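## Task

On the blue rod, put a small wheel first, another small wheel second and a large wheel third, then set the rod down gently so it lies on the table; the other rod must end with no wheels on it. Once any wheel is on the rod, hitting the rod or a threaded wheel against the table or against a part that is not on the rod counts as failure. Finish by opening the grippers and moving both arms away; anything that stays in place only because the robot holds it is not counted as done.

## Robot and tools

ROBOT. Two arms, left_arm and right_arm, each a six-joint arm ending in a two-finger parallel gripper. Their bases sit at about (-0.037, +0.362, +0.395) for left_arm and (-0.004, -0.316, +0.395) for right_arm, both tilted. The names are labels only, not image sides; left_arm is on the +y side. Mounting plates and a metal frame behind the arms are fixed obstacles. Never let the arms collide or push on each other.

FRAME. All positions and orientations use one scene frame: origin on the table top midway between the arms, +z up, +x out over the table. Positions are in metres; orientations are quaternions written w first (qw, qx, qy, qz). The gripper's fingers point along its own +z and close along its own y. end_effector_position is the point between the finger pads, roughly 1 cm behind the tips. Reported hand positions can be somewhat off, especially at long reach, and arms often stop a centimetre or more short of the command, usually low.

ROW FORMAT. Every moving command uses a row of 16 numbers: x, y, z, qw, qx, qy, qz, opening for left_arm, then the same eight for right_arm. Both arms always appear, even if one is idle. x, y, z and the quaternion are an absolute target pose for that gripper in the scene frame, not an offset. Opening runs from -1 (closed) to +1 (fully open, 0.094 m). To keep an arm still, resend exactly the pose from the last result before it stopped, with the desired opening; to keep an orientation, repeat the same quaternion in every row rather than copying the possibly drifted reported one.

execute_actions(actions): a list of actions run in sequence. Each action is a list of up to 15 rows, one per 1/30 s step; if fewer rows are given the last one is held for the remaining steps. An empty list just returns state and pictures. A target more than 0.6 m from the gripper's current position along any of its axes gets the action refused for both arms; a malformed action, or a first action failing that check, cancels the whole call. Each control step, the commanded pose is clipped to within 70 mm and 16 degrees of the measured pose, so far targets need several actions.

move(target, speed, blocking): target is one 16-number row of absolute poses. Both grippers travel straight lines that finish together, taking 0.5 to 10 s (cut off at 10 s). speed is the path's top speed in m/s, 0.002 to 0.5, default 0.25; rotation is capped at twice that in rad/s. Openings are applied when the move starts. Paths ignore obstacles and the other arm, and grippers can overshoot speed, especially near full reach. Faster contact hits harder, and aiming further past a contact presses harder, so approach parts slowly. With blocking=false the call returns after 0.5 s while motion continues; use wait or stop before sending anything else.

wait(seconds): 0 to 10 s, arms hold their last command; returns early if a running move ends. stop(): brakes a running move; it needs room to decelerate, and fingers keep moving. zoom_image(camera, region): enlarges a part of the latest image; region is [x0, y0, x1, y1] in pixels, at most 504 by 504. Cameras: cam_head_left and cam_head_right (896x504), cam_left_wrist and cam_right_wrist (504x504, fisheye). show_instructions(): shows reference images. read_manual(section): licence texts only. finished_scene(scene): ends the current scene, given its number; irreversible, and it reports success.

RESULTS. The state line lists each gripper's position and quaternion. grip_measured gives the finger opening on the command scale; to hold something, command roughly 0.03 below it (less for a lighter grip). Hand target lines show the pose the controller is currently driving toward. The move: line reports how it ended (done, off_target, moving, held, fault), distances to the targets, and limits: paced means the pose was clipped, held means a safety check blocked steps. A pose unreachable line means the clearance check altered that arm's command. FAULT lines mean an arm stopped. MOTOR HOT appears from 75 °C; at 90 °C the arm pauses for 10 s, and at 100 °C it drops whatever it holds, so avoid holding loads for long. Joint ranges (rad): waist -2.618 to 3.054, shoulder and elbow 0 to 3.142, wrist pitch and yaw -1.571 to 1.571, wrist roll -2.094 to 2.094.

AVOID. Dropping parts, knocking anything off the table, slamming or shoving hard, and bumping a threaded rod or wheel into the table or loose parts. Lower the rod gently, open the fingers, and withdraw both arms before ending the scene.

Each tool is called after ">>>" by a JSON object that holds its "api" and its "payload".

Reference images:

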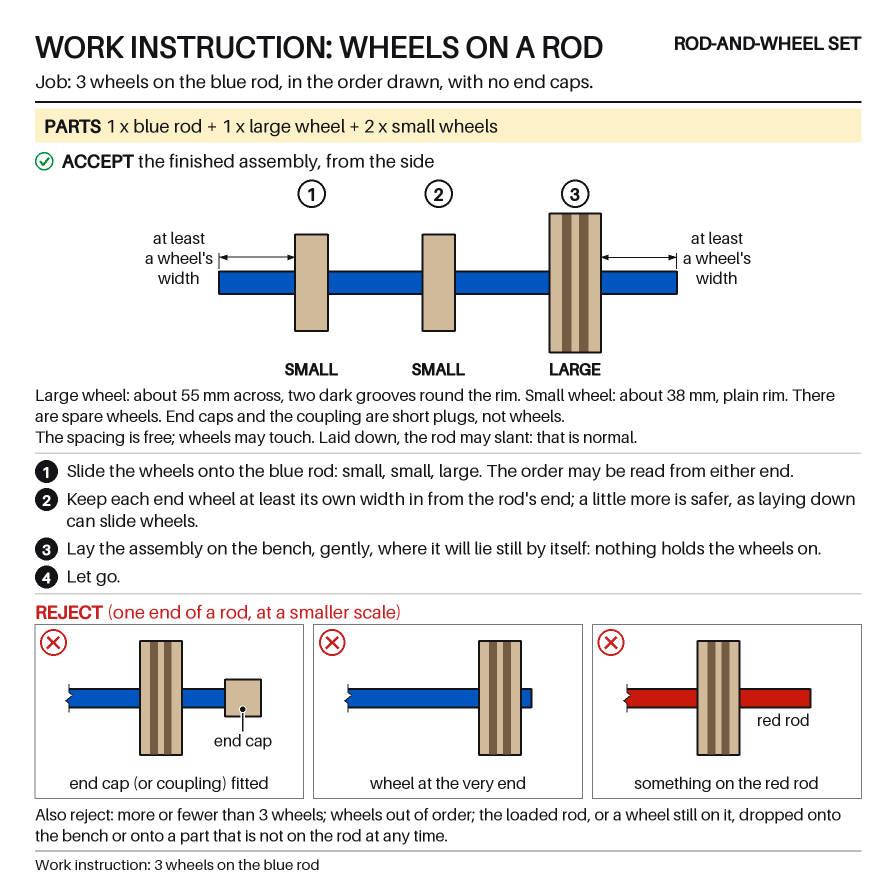

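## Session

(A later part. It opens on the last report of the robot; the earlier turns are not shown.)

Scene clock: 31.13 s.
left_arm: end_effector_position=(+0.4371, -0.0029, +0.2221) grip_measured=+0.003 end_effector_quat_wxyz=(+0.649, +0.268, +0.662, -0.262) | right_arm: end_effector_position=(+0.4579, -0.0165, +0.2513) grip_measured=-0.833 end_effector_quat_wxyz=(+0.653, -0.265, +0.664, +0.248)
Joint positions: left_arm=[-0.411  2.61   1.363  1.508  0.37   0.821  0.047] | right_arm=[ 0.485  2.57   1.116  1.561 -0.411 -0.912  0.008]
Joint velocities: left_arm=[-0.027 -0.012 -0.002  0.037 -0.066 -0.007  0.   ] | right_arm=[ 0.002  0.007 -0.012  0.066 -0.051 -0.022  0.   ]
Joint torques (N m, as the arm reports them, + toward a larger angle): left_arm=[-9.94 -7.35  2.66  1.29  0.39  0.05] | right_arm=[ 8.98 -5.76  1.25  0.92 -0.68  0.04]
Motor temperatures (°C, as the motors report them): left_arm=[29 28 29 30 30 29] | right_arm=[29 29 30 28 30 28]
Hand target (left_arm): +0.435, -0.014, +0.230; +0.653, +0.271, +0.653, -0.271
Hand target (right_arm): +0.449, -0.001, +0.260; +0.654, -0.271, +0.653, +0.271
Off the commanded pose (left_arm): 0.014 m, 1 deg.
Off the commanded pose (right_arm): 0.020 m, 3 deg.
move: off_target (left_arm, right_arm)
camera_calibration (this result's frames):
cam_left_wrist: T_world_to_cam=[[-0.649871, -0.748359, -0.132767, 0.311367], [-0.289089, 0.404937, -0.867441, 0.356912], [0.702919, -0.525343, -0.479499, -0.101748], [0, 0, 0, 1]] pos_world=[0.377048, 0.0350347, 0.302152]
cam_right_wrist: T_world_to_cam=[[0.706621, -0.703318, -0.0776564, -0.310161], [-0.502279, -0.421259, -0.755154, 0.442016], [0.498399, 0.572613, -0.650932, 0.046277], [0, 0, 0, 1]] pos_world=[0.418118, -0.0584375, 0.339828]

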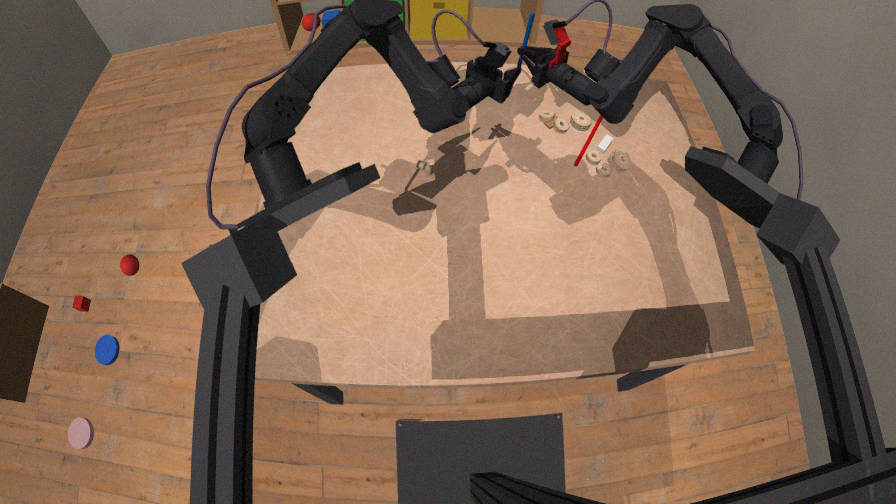

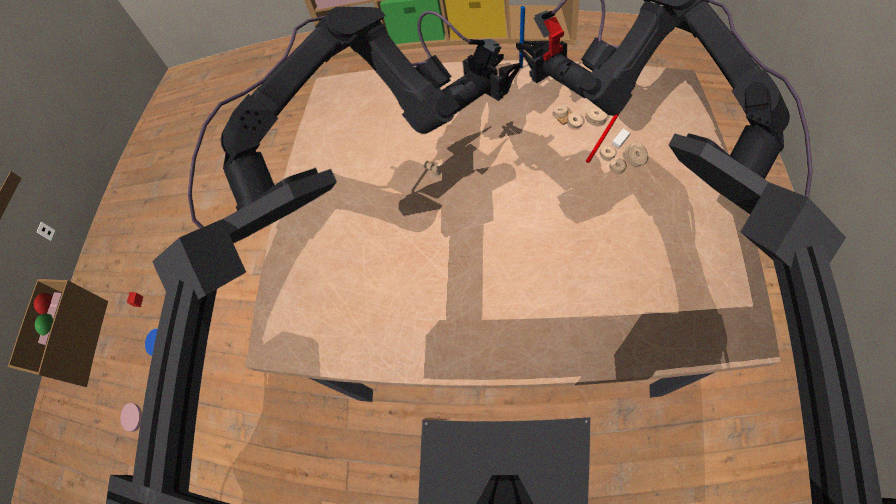

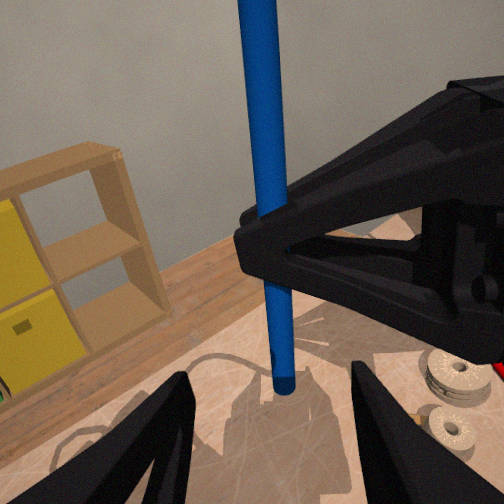

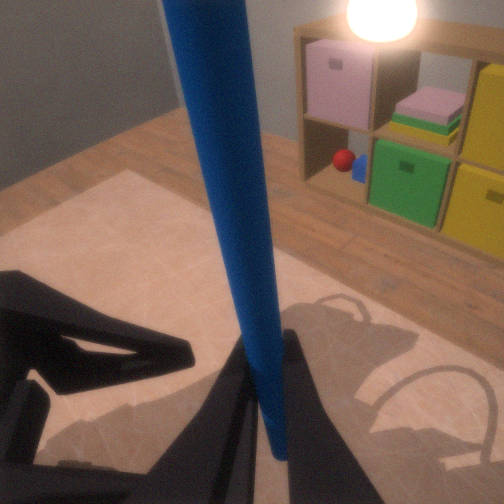

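>>> {"api": "move", "payload": {"target": [0.462,-0.045,0.217,0.6533,0.2706,0.6533,-0.2706,0.0, 0.45,0.0,0.26,0.6533,-0.2706,0.6533,0.2706,-0.9], "speed": 0.06}}

Scene clock: 32.70 s.
left_arm: end_effector_position=(+0.4632, -0.0318, +0.2071) grip_measured=+0.003 end_effector_quat_wxyz=(+0.648, +0.269, +0.663, -0.261) | right_arm: end_effector_position=(+0.4583, -0.0177, +0.2497) grip_measured=-0.833 end_effector_quat_wxyz=(+0.652, -0.265, +0.666, +0.246)
Joint positions: left_arm=[-0.425  2.704  1.601  1.36   0.352  0.825  0.047] | right_arm=[ 0.482  2.57   1.116  1.561 -0.409 -0.912  0.008]
Joint velocities: left_arm=[-0.017 -0.012  0.002 -0.066  0.022  0.066 -0.   ] | right_arm=[ 0.002  0.012  0.002  0.007 -0.066  0.007 -0.001]
Joint torques (N m, as the arm reports them, + toward a larger angle): left_arm=[-10.75  -7.87   3.25   1.36   0.38   0.03] | right_arm=[ 9.15 -5.81  1.19  0.94 -0.7   0.05]
Motor temperatures (°C, as the motors report them): left_arm=[30 28 29 30 30 29] | right_arm=[30 29 30 28 30 28]
Hand target (left_arm): +0.461, -0.045, +0.218; +0.653, +0.271, +0.653, -0.271
Hand target (right_arm): +0.449, -0.001, +0.260; +0.653, -0.271, +0.653, +0.270
Off the commanded pose (left_arm): 0.017 m, 2 deg.
Off the commanded pose (right_arm): 0.022 m, 3 deg.
move: off_target (left_arm, right_arm)
camera_calibration (this result's frames):
cam_left_wrist: T_world_to_cam=[[-0.649233, -0.748885, -0.13292, 0.304422], [-0.292868, 0.407426, -0.865004, 0.364526], [0.701944, -0.522661, -0.483839, -0.141012], [0, 0, 0, 1]] pos_world=[0.403381, 0.00575795, 0.287554]
cam_right_wrist: T_world_to_cam=[[0.704314, -0.70565, -0.0774589, -0.310522], [-0.505534, -0.421966, -0.752582, 0.441366], [0.498375, 0.569212, -0.653927, 0.0464593], [0, 0, 0, 1]] pos_world=[0.418676, -0.0593234, 0.338492]

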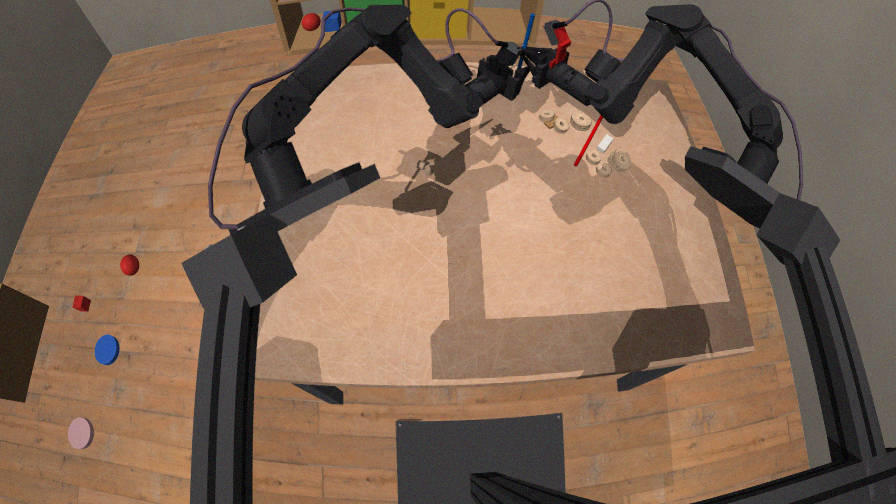

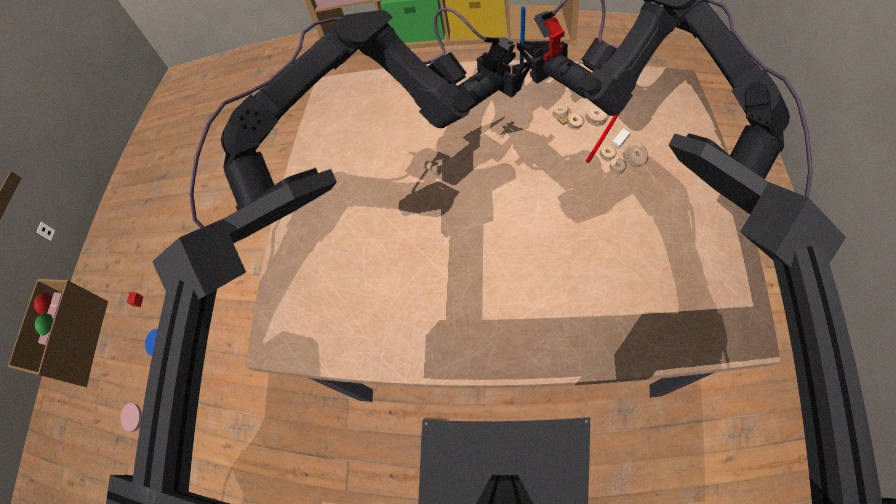

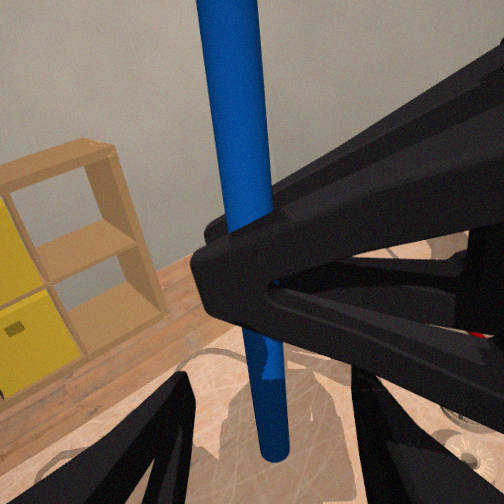

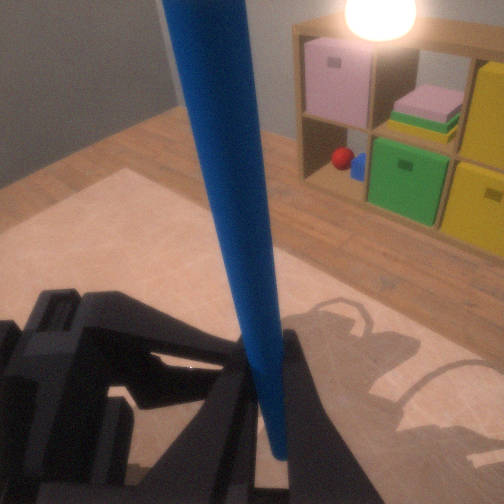

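>>> {"api": "move", "payload": {"target": [0.462,-0.045,0.217,0.6533,0.2706,0.6533,-0.2706,-0.9, 0.45,0.0,0.26,0.6533,-0.2706,0.6533,0.2706,-0.9]}}

>>> {"api": "move", "payload": {"target": [0.462,-0.045,0.217,0.6533,0.2706,0.6533,-0.2706,-0.9, 0.45,0.0,0.26,0.6533,-0.2706,0.6533,0.2706,-0.3]}}

>>> {"api": "move", "payload": {"target": [0.462,-0.045,0.217,0.6533,0.2706,0.6533,-0.2706,-0.9, 0.40,-0.08,0.26,0.6533,-0.2706,0.6533,0.2706,0.2], "speed": 0.15}}

Scene clock: 33.57 s.
left_arm: end_effector_position=(+0.4618, -0.0319, +0.2042) grip_measured=-0.833 end_effector_quat_wxyz=(+0.645, +0.273, +0.664, -0.261) | right_arm: end_effector_position=(+0.4580, -0.0177, +0.2478) grip_measured=-0.833 end_effector_quat_wxyz=(+0.650, -0.265, +0.668, +0.247)
Joint positions: left_arm=[-0.422  2.705  1.601  1.352  0.354  0.833  0.008] | right_arm=[ 0.481  2.57   1.116  1.555 -0.405 -0.911  0.008]
Joint velocities: left_arm=[-0.002 -0.012 -0.012  0.007 -0.037 -0.037 -0.   ] | right_arm=[-0.007  0.002  0.007 -0.007 -0.022 -0.022 -0.   ]
Joint torques (N m, as the arm reports them, + toward a larger angle): left_arm=[-10.91  -7.98   3.54   1.4    0.37  -0.05] | right_arm=[ 9.12 -5.67  1.45  0.97 -0.74  0.11]
Motor temperatures (°C, as the motors report them): left_arm=[30 28 29 30 30 29] | right_arm=[30 29 30 28 30 28]
Hand target (left_arm): +0.461, -0.044, +0.218; +0.653, +0.271, +0.653, -0.271
Hand target (right_arm): +0.449, -0.001, +0.260; +0.654, -0.271, +0.653, +0.271
Off the commanded pose (left_arm): 0.018 m, 2 deg.
Off the commanded pose (right_arm): 0.023 m, 3 deg.
move: off_target (left_arm, right_arm)
camera_calibration (this result's frames):
cam_left_wrist: T_world_to_cam=[[-0.654015, -0.743748, -0.138219, 0.30647], [-0.291323, 0.416244, -0.86132, 0.360488], [0.698137, -0.523049, -0.4889, -0.138776], [0, 0, 0, 1]] pos_world=[0.402339, 0.00529857, 0.285008]
cam_right_wrist: T_world_to_cam=[[0.704436, -0.705206, -0.0803345, -0.309755], [-0.510404, -0.424665, -0.747762, 0.440795], [0.493211, 0.567753, -0.659089, 0.0490253], [0, 0, 0, 1]] pos_world=[0.419006, -0.0590852, 0.337038]

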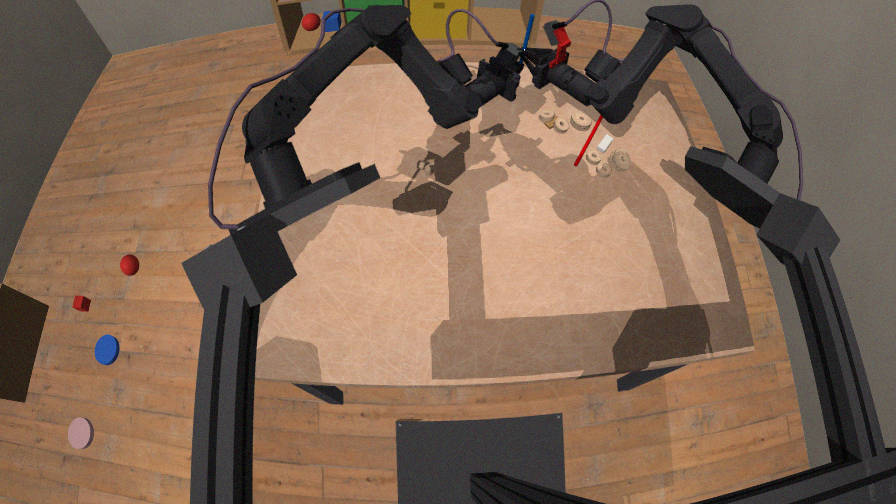

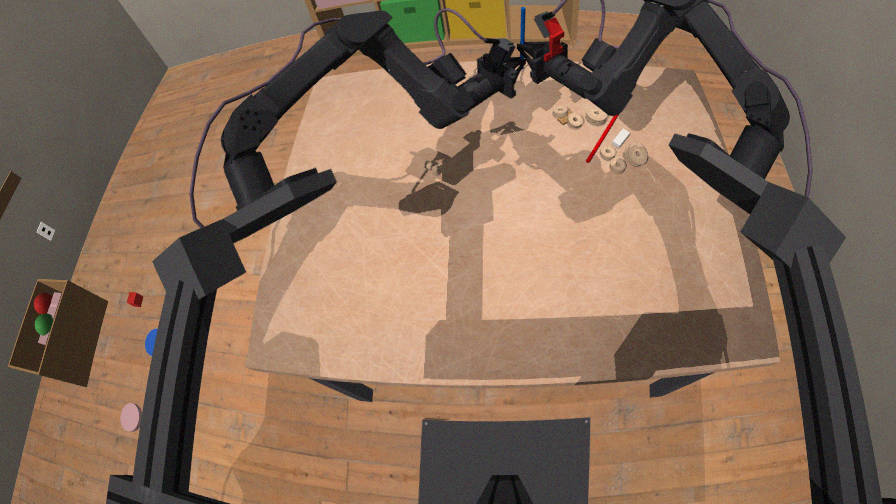

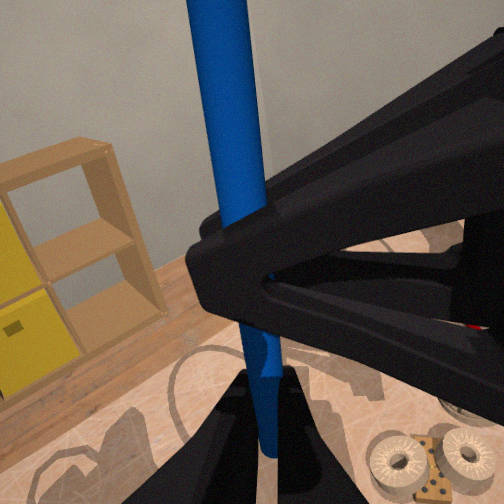

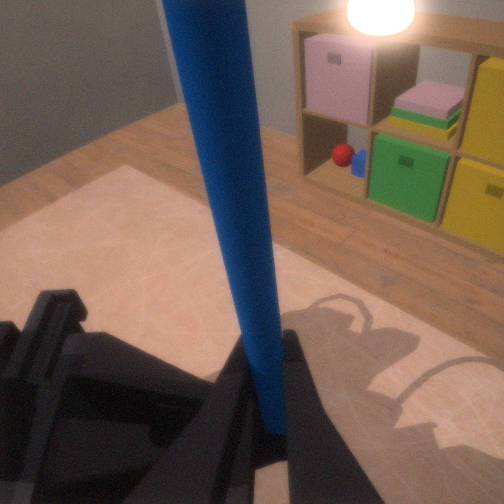

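Scene clock: 34.37 s.
left_arm: end_effector_position=(+0.4622, -0.0316, +0.2036) grip_measured=-0.833 end_effector_quat_wxyz=(+0.645, +0.272, +0.666, -0.259) | right_arm: end_effector_position=(+0.4573, -0.0157, +0.2503) grip_measured=-0.302 end_effector_quat_wxyz=(+0.651, -0.266, +0.666, +0.249)
Joint positions: left_arm=[-0.422  2.705  1.601  1.352  0.348  0.833  0.008] | right_arm=[ 0.486  2.57   1.116  1.555 -0.408 -0.911  0.033]
Joint velocities: left_arm=[ 0.007 -0.007 -0.007 -0.007  0.037  0.022  0.001] | right_arm=[-0.017  0.007 -0.007 -0.051 -0.125  0.037  0.   ]
Joint torques (N m, as the arm reports them, + toward a larger angle): left_arm=[-10.7   -8.06   3.59   1.38   0.43  -0.06] | right_arm=[ 8.7  -5.79  1.26  1.   -0.73  0.04]
Motor temperatures (°C, as the motors report them): left_arm=[30 28 29 30 30 29] | right_arm=[30 29 30 28 30 28]
Hand target (left_arm): +0.461, -0.044, +0.217; +0.653, +0.271, +0.653, -0.271
Hand target (right_arm): +0.449, -0.001, +0.260; +0.653, -0.271, +0.653, +0.270
Off the commanded pose (left_arm): 0.019 m, 2 deg.
Off the commanded pose (right_arm): 0.020 m, 3 deg.
move: off_target (left_arm, right_arm)
camera_calibration (this result's frames):
cam_left_wrist: T_world_to_cam=[[-0.651516, -0.745889, -0.138478, 0.305783], [-0.295514, 0.417641, -0.859213, 0.361474], [0.698712, -0.518869, -0.492521, -0.138579], [0, 0, 0, 1]] pos_world=[0.40287, 0.00520959, 0.284674]
cam_right_wrist: T_world_to_cam=[[0.707797, -0.701794, -0.0806759, -0.309086], [-0.505685, -0.423614, -0.751555, 0.441924], [0.493261, 0.572745, -0.654719, 0.0487853], [0, 0, 0, 1]] pos_world=[0.41818, -0.0576513, 0.339135]

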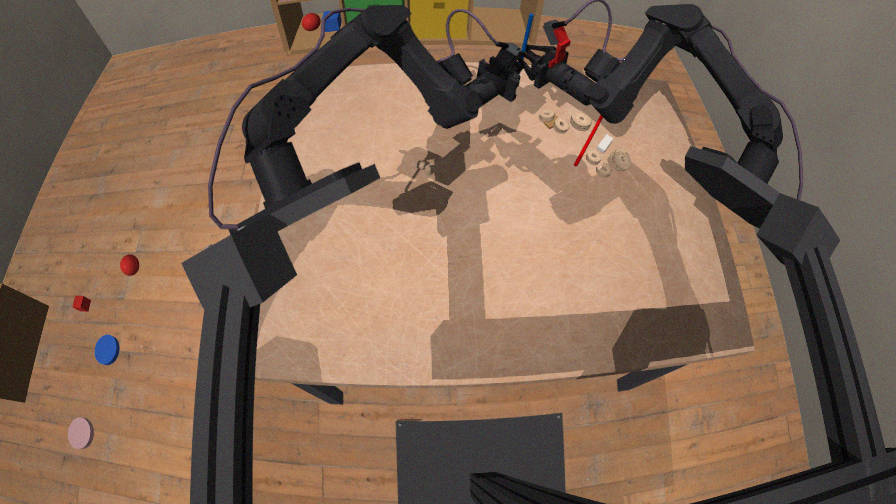

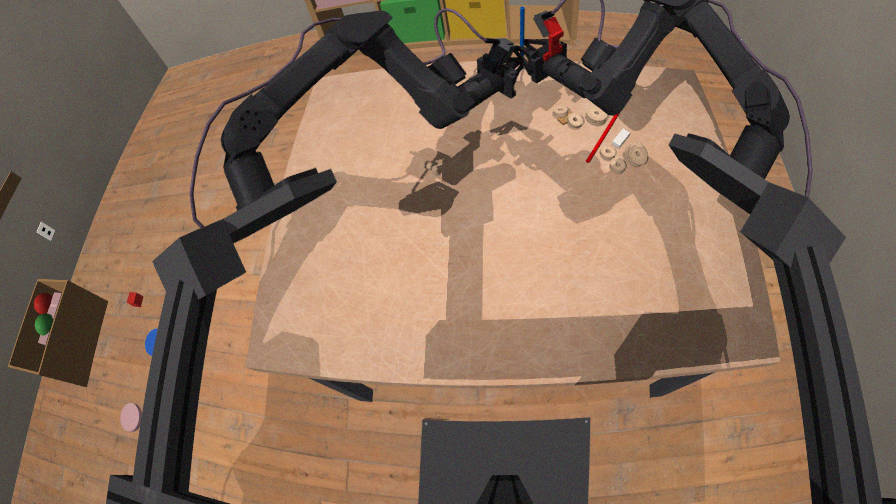

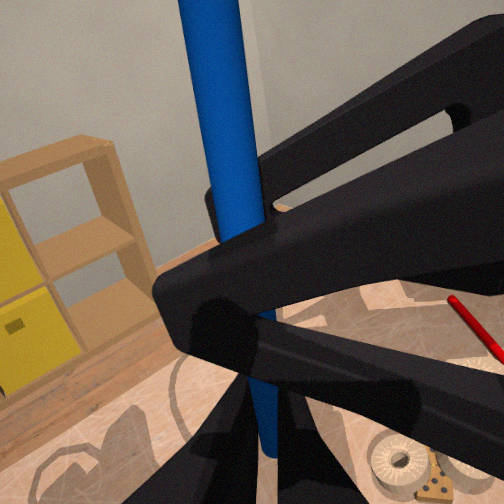

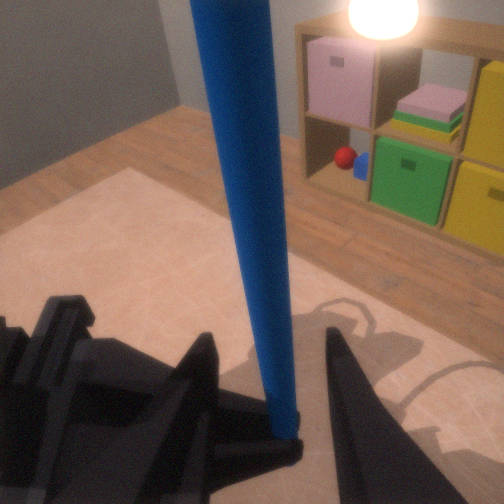

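Scene clock: 35.50 s.
left_arm: end_effector_position=(+0.4627, -0.0309, +0.2028) grip_measured=-0.833 end_effector_quat_wxyz=(+0.644, +0.272, +0.668, -0.257) | right_arm: end_effector_position=(+0.4033, -0.0805, +0.2501) grip_measured=+0.198 end_effector_quat_wxyz=(+0.616, -0.301, +0.668, +0.289)
Joint positions: left_arm=[-0.422  2.705  1.601  1.352  0.343  0.833  0.008] | right_arm=[ 0.344  2.371  0.767  1.572 -0.583 -0.947  0.056]
Joint velocities: left_arm=[ 0.002  0.002 -0.002 -0.037  0.022 -0.022 -0.   ] | right_arm=[-0.007 -0.012  0.007 -0.037 -0.081 -0.037  0.   ]
Joint torques (N m, as the arm reports them, + toward a larger angle): left_arm=[-10.95  -8.03   3.53   1.36   0.48  -0.04] | right_arm=[ 6.08 -6.89 -2.29  1.1  -0.77 -0.03]
Motor temperatures (°C, as the motors report them): left_arm=[30 28 29 30 30 29] | right_arm=[30 29 30 29 30 28]
Hand target (left_arm): +0.461, -0.044, +0.217; +0.653, +0.271, +0.653, -0.271
Hand target (right_arm): +0.401, -0.081, +0.260; +0.625, -0.304, +0.655, +0.294
Off the commanded pose (left_arm): 0.020 m, 3 deg.
Off the commanded pose (right_arm): 0.010 m, 6 deg.
joint sent to its limit (right arm) — the command would take joint 4 (wrist pitch) past its upper limit, so that joint was sent only as far as its limit.
move: off_target (left_arm, right_arm)
camera_calibration (this result's frames):
cam_left_wrist: T_world_to_cam=[[-0.649213, -0.747816, -0.1389, 0.305384], [-0.299312, 0.419064, -0.857203, 0.362036], [0.699238, -0.514933, -0.495892, -0.138429], [0, 0, 0, 1]] pos_world=[0.403416, 0.0053731, 0.28411]
cam_right_wrist: T_world_to_cam=[[0.7787, -0.617336, -0.111904, -0.330263], [-0.491753, -0.489792, -0.719919, 0.368163], [0.389622, 0.61563, -0.684977, 0.165254], [0, 0, 0, 1]] pos_world=[0.373835, -0.125295, 0.341285]

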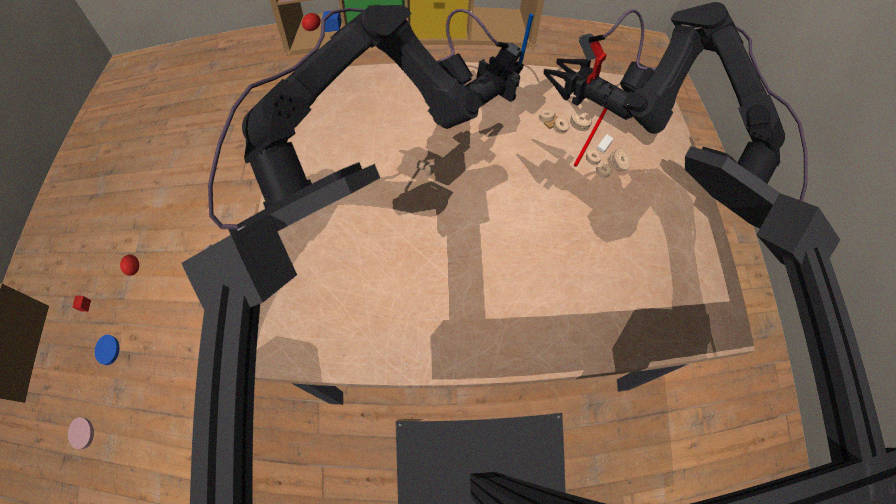

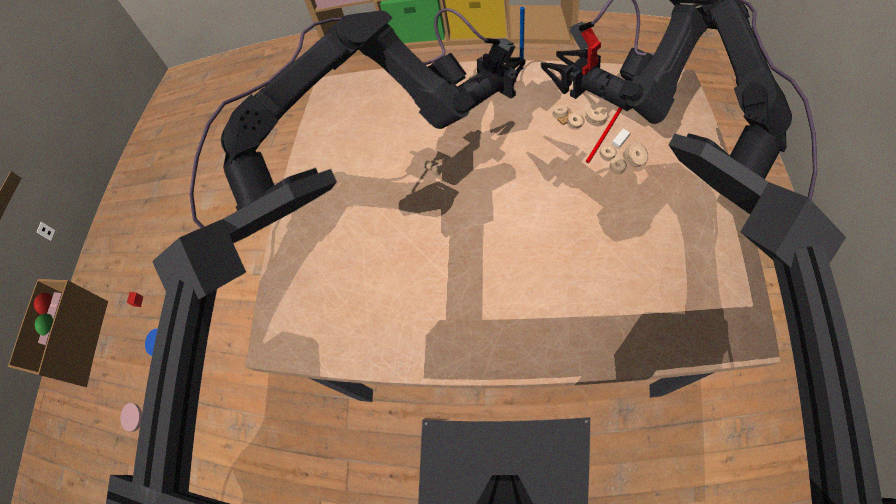

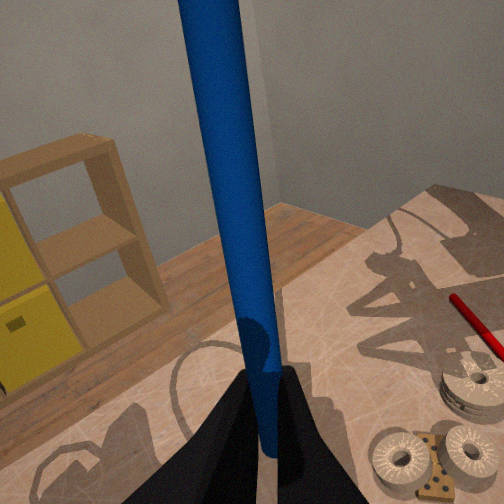

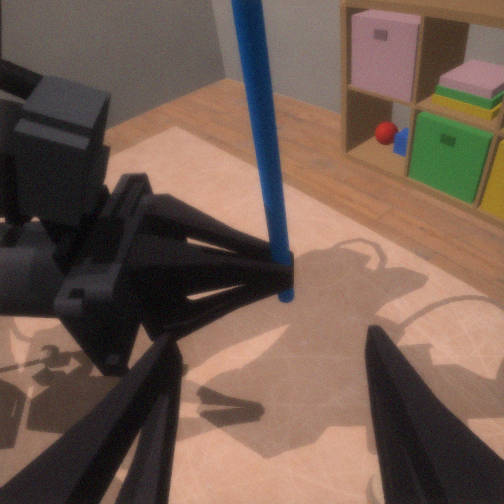

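>>> {"api": "move", "payload": {"target": [0.41,-0.01,0.10,0.6533,0.2706,0.6533,-0.2706,-0.9, 0.30,-0.232,0.07,0,0,1,0,0.1], "speed": 0.2}}

Scene clock: 40.87 s.
left_arm: end_effector_position=(+0.4096, -0.0040, +0.0911) grip_measured=-0.833 end_effector_quat_wxyz=(+0.642, +0.271, +0.667, -0.263) | right_arm: end_effector_position=(+0.2973, -0.2312, +0.0697) grip_measured=+0.102 end_effector_quat_wxyz=(-0.003, -0.008, +1.000, +0.008)
Joint positions: left_arm=[-0.247  3.022  1.832  1.453  0.519  0.778  0.008] | right_arm=[ 0.275  2.188  0.88   0.467  0.638 -0.114  0.052]
Joint velocities: left_arm=[-0.007 -0.012  0.012 -0.022  0.007  0.051 -0.   ] | right_arm=[ 0.007 -0.012 -0.022 -0.022 -0.066  0.037 -0.001]
Joint torques (N m, as the arm reports them, + toward a larger angle): left_arm=[-8.76 -6.37  2.51  1.59  0.52 -0.07] | right_arm=[ 5.13 -5.93  0.99 -0.26  0.09  0.08]
Motor temperatures (°C, as the motors report them): left_arm=[30 29 29 31 30 29] | right_arm=[30 29 30 28 30 28]
Hand target (left_arm): +0.410, -0.010, +0.100; +0.653, +0.270, +0.654, -0.271
Hand target (right_arm): +0.301, -0.232, +0.069; -0.004, -0.006, +1.000, +0.004
Off the commanded pose (left_arm): 0.011 m, 2 deg.
Off the commanded pose (right_arm): 0.003 m, 1 deg.
move: off_target (left_arm)
camera_calibration (this result's frames):
cam_left_wrist: T_world_to_cam=[[-0.655851, -0.743617, -0.129973, 0.27751], [-0.300469, 0.415098, -0.858727, 0.239705], [0.692515, -0.524144, -0.495676, -0.140151], [0, 0, 0, 1]] pos_world=[0.351086, 0.0334006, 0.17244]
cam_right_wrist: T_world_to_cam=[[-0.0780131, -0.995072, -0.0611951, -0.197097], [-0.765918, 0.0205281, 0.642611, 0.216944], [-0.638188, 0.0970025, -0.763745, 0.366885], [0, 0, 0, 1]] pos_world=[0.384927, -0.236168, 0.128735]

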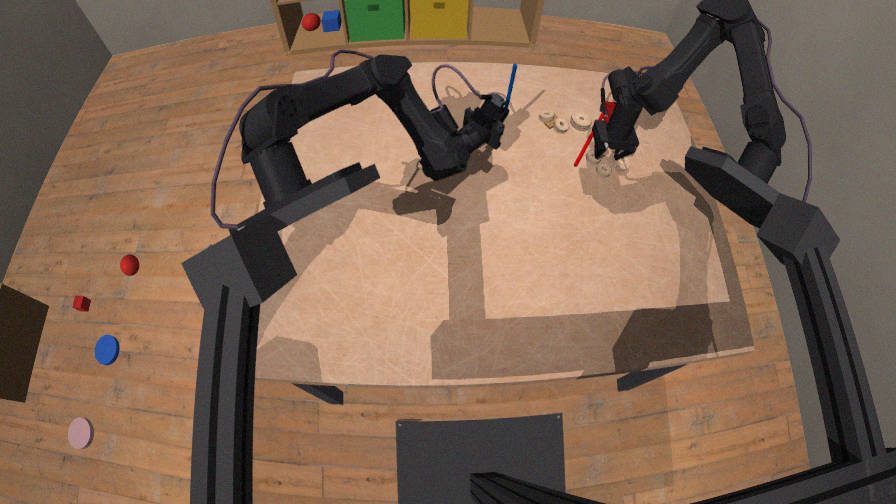

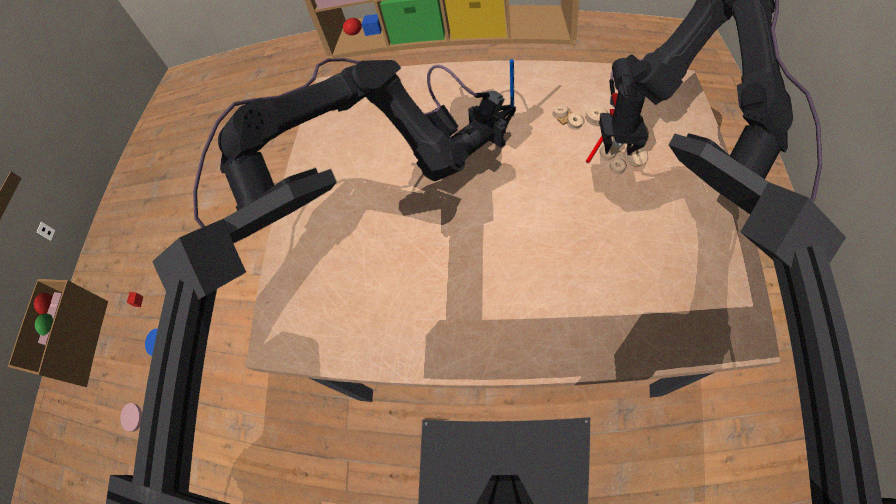

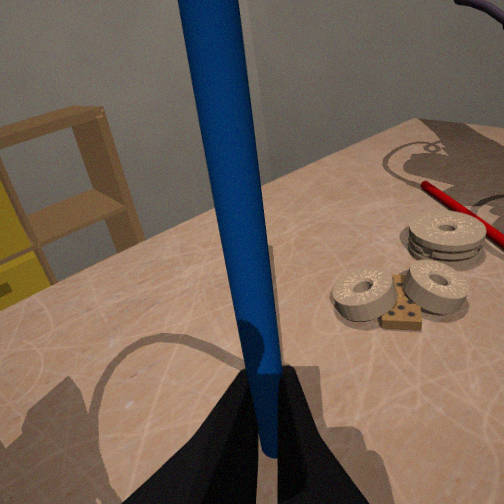

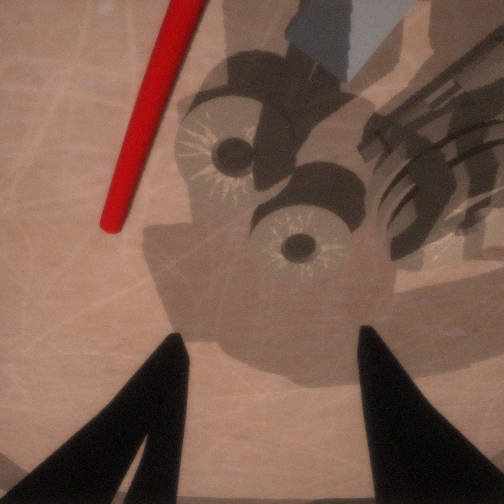

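>>> {"api": "move", "payload": {"target": [0.41,-0.01,0.10,0.6533,0.2706,0.6533,-0.2706,-0.9, 0.295,-0.240,0.035,0,0.1305,0.991,0,0.0], "speed": 0.1}}

>>> {"api": "move", "payload": {"target": [0.41,-0.01,0.10,0.6533,0.2706,0.6533,-0.2706,-0.9, 0.295,-0.240,0.010,0,0.1305,0.991,0,0.0], "speed": 0.05}}

Scene clock: 42.90 s.
left_arm: end_effector_position=(+0.4107, +0.0007, +0.0873) grip_measured=-0.833 end_effector_quat_wxyz=(+0.641, +0.271, +0.670, -0.259) | right_arm: end_effector_position=(+0.2901, -0.2431, +0.0389) grip_measured=+0.002 end_effector_quat_wxyz=(-0.008, +0.122, +0.992, -0.004)
Joint positions: left_arm=[-0.237  3.022  1.832  1.454  0.52   0.778  0.008] | right_arm=[0.202 2.274 0.926 0.535 0.61  0.088 0.047]
Joint velocities: left_arm=[-0.002  0.007 -0.012 -0.037  0.022 -0.007 -0.   ] | right_arm=[ 0.002 -0.007  0.002 -0.007  0.037 -0.051 -0.001]
Joint torques (N m, as the arm reports them, + toward a larger angle): left_arm=[-9.35 -6.54  2.15  1.57  0.49 -0.07] | right_arm=[ 4.82 -5.24  0.69  0.12 -0.09  0.05]
Motor temperatures (°C, as the motors report them): left_arm=[30 29 29 31 30 29] | right_arm=[29 29 30 28 30 28]
Hand target (left_arm): +0.410, -0.010, +0.100; +0.653, +0.271, +0.653, -0.270
Hand target (right_arm): +0.295, -0.240, +0.035; -0.001, +0.131, +0.991, +0.000
Off the commanded pose (left_arm): 0.017 m, 3 deg.
Off the commanded pose (right_arm): 0.007 m, 1 deg.
move: off_target (left_arm)
camera_calibration (this result's frames):
cam_left_wrist: T_world_to_cam=[[-0.651502, -0.746822, -0.133424, 0.279748], [-0.304938, 0.418828, -0.855334, 0.236342], [0.694664, -0.516566, -0.500602, -0.140768], [0, 0, 0, 1]] pos_world=[0.352113, 0.037219, 0.169007]
cam_right_wrist: T_world_to_cam=[[-0.333158, -0.942199, -0.0355861, -0.12551], [-0.724961, 0.231846, 0.648598, 0.270667], [-0.602858, 0.241884, -0.760299, 0.364717], [0, 0, 0, 1]] pos_world=[0.374281, -0.269227, 0.0972737]

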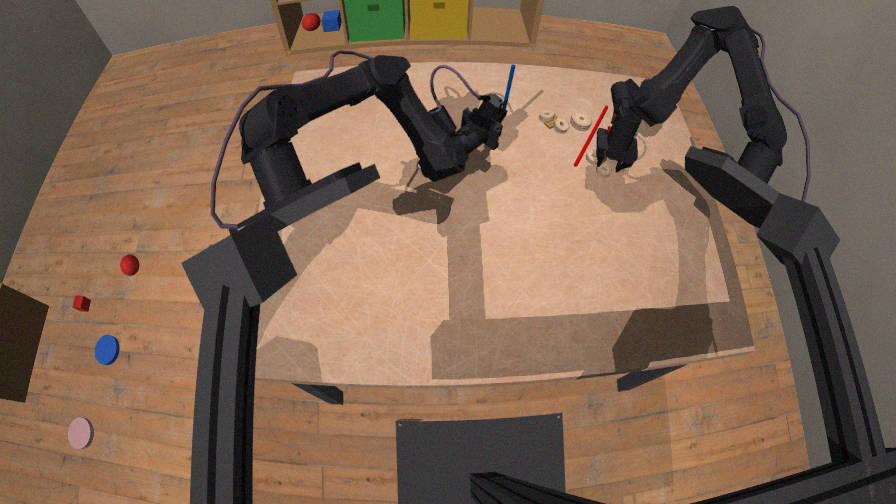

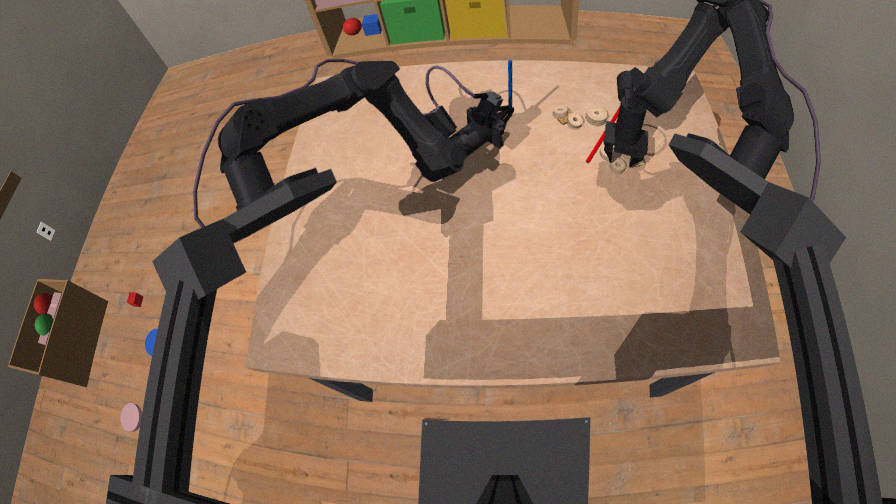

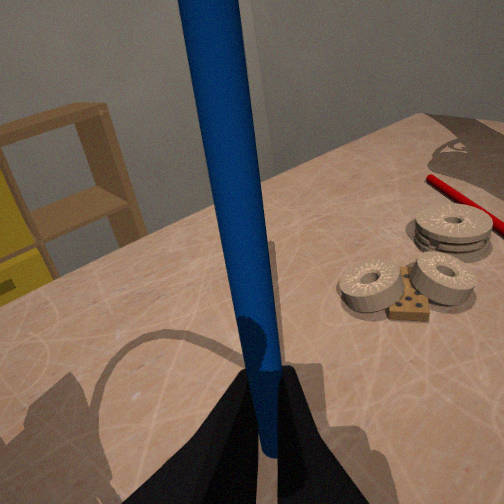

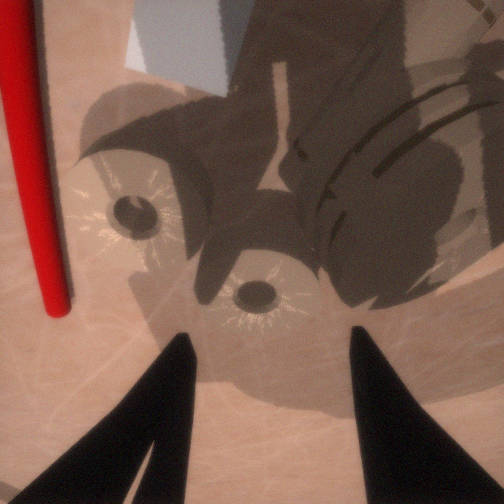

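Scene clock: 43.83 s.
left_arm: end_effector_position=(+0.4112, +0.0032, +0.0852) grip_measured=-0.833 end_effector_quat_wxyz=(+0.641, +0.271, +0.671, -0.257) | right_arm: end_effector_position=(+0.2891, -0.2413, +0.0136) grip_measured=+0.002 end_effector_quat_wxyz=(-0.010, +0.128, +0.992, +0.000)
Joint positions: left_arm=[-0.232  3.022  1.832  1.455  0.52   0.778  0.008] | right_arm=[0.163 2.357 0.999 0.56  0.576 0.068 0.047]
Joint velocities: left_arm=[ 0.017  0.002  0.002  0.051 -0.007  0.051  0.   ] | right_arm=[-0.022  0.012 -0.017 -0.066  0.037 -0.007  0.001]
Joint torques (N m, as the arm reports them, + toward a larger angle): left_arm=[-9.8  -6.56  2.07  1.6   0.51 -0.07] | right_arm=[ 4.84 -5.17  0.26  0.19 -0.07 -0.02]
Motor temperatures (°C, as the motors report them): left_arm=[30 29 29 31 30 29] | right_arm=[29 29 30 28 30 28]
Hand target (left_arm): +0.410, -0.010, +0.100; +0.653, +0.271, +0.653, -0.271
Hand target (right_arm): +0.295, -0.239, +0.010; -0.000, +0.131, +0.991, +0.000
Off the commanded pose (left_arm): 0.020 m, 3 deg.
Off the commanded pose (right_arm): 0.007 m, 1 deg.
move: off_target (left_arm)
camera_calibration (this result's frames):
cam_left_wrist: T_world_to_cam=[[-0.649371, -0.748385, -0.135048, 0.280897], [-0.307589, 0.420887, -0.853372, 0.234634], [0.69549, -0.512615, -0.503507, -0.141], [0, 0, 0, 1]] pos_world=[0.352641, 0.0391857, 0.16717]
cam_right_wrist: T_world_to_cam=[[-0.343451, -0.93822, -0.0422463, -0.121025], [-0.720849, 0.234511, 0.652213, 0.285328], [-0.602012, 0.254456, -0.756858, 0.347232], [0, 0, 0, 1]] pos_world=[0.37315, -0.268816, 0.0715973]

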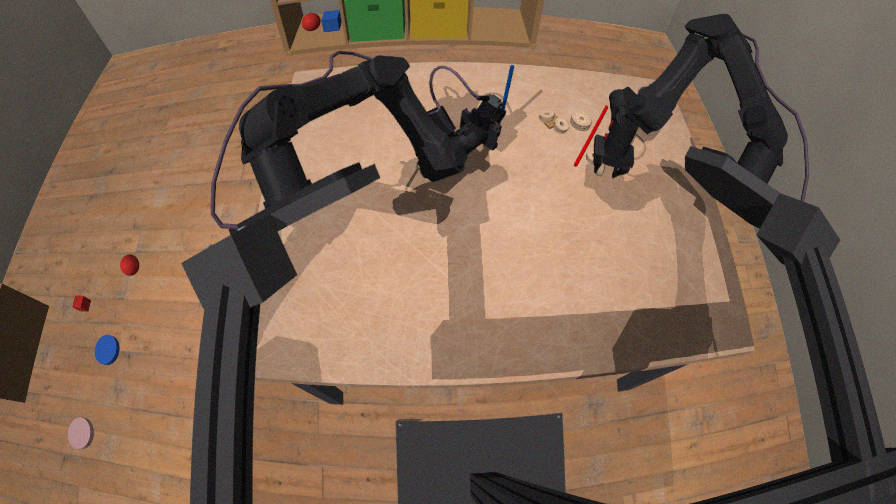

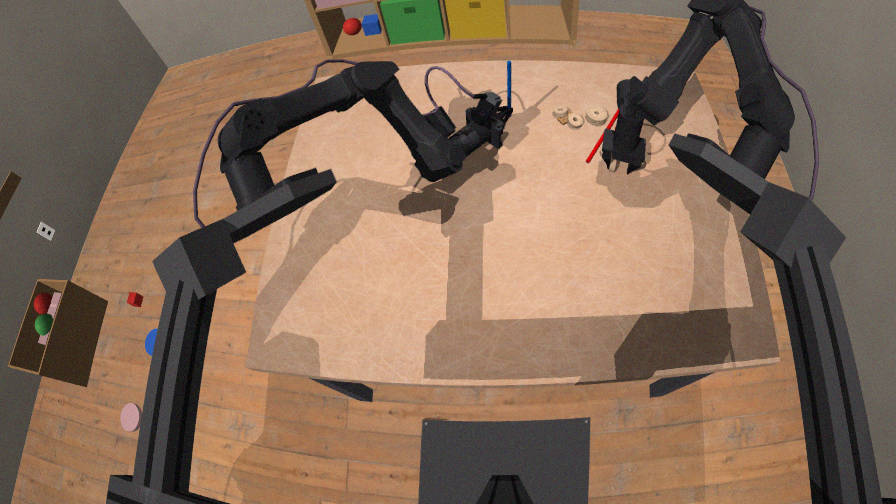

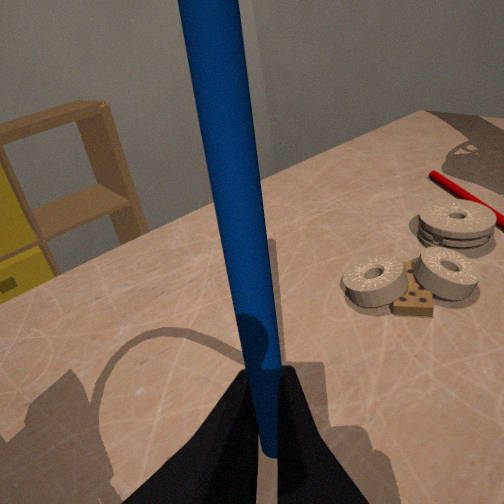

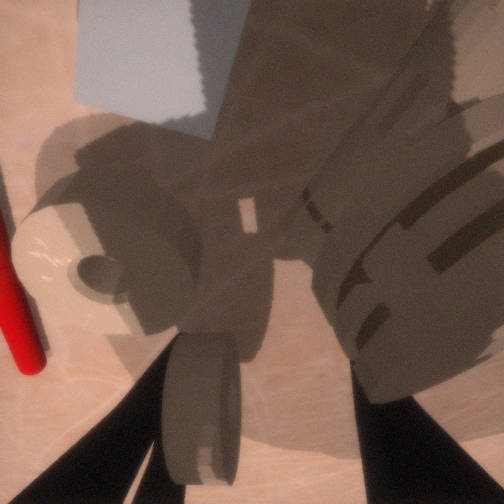

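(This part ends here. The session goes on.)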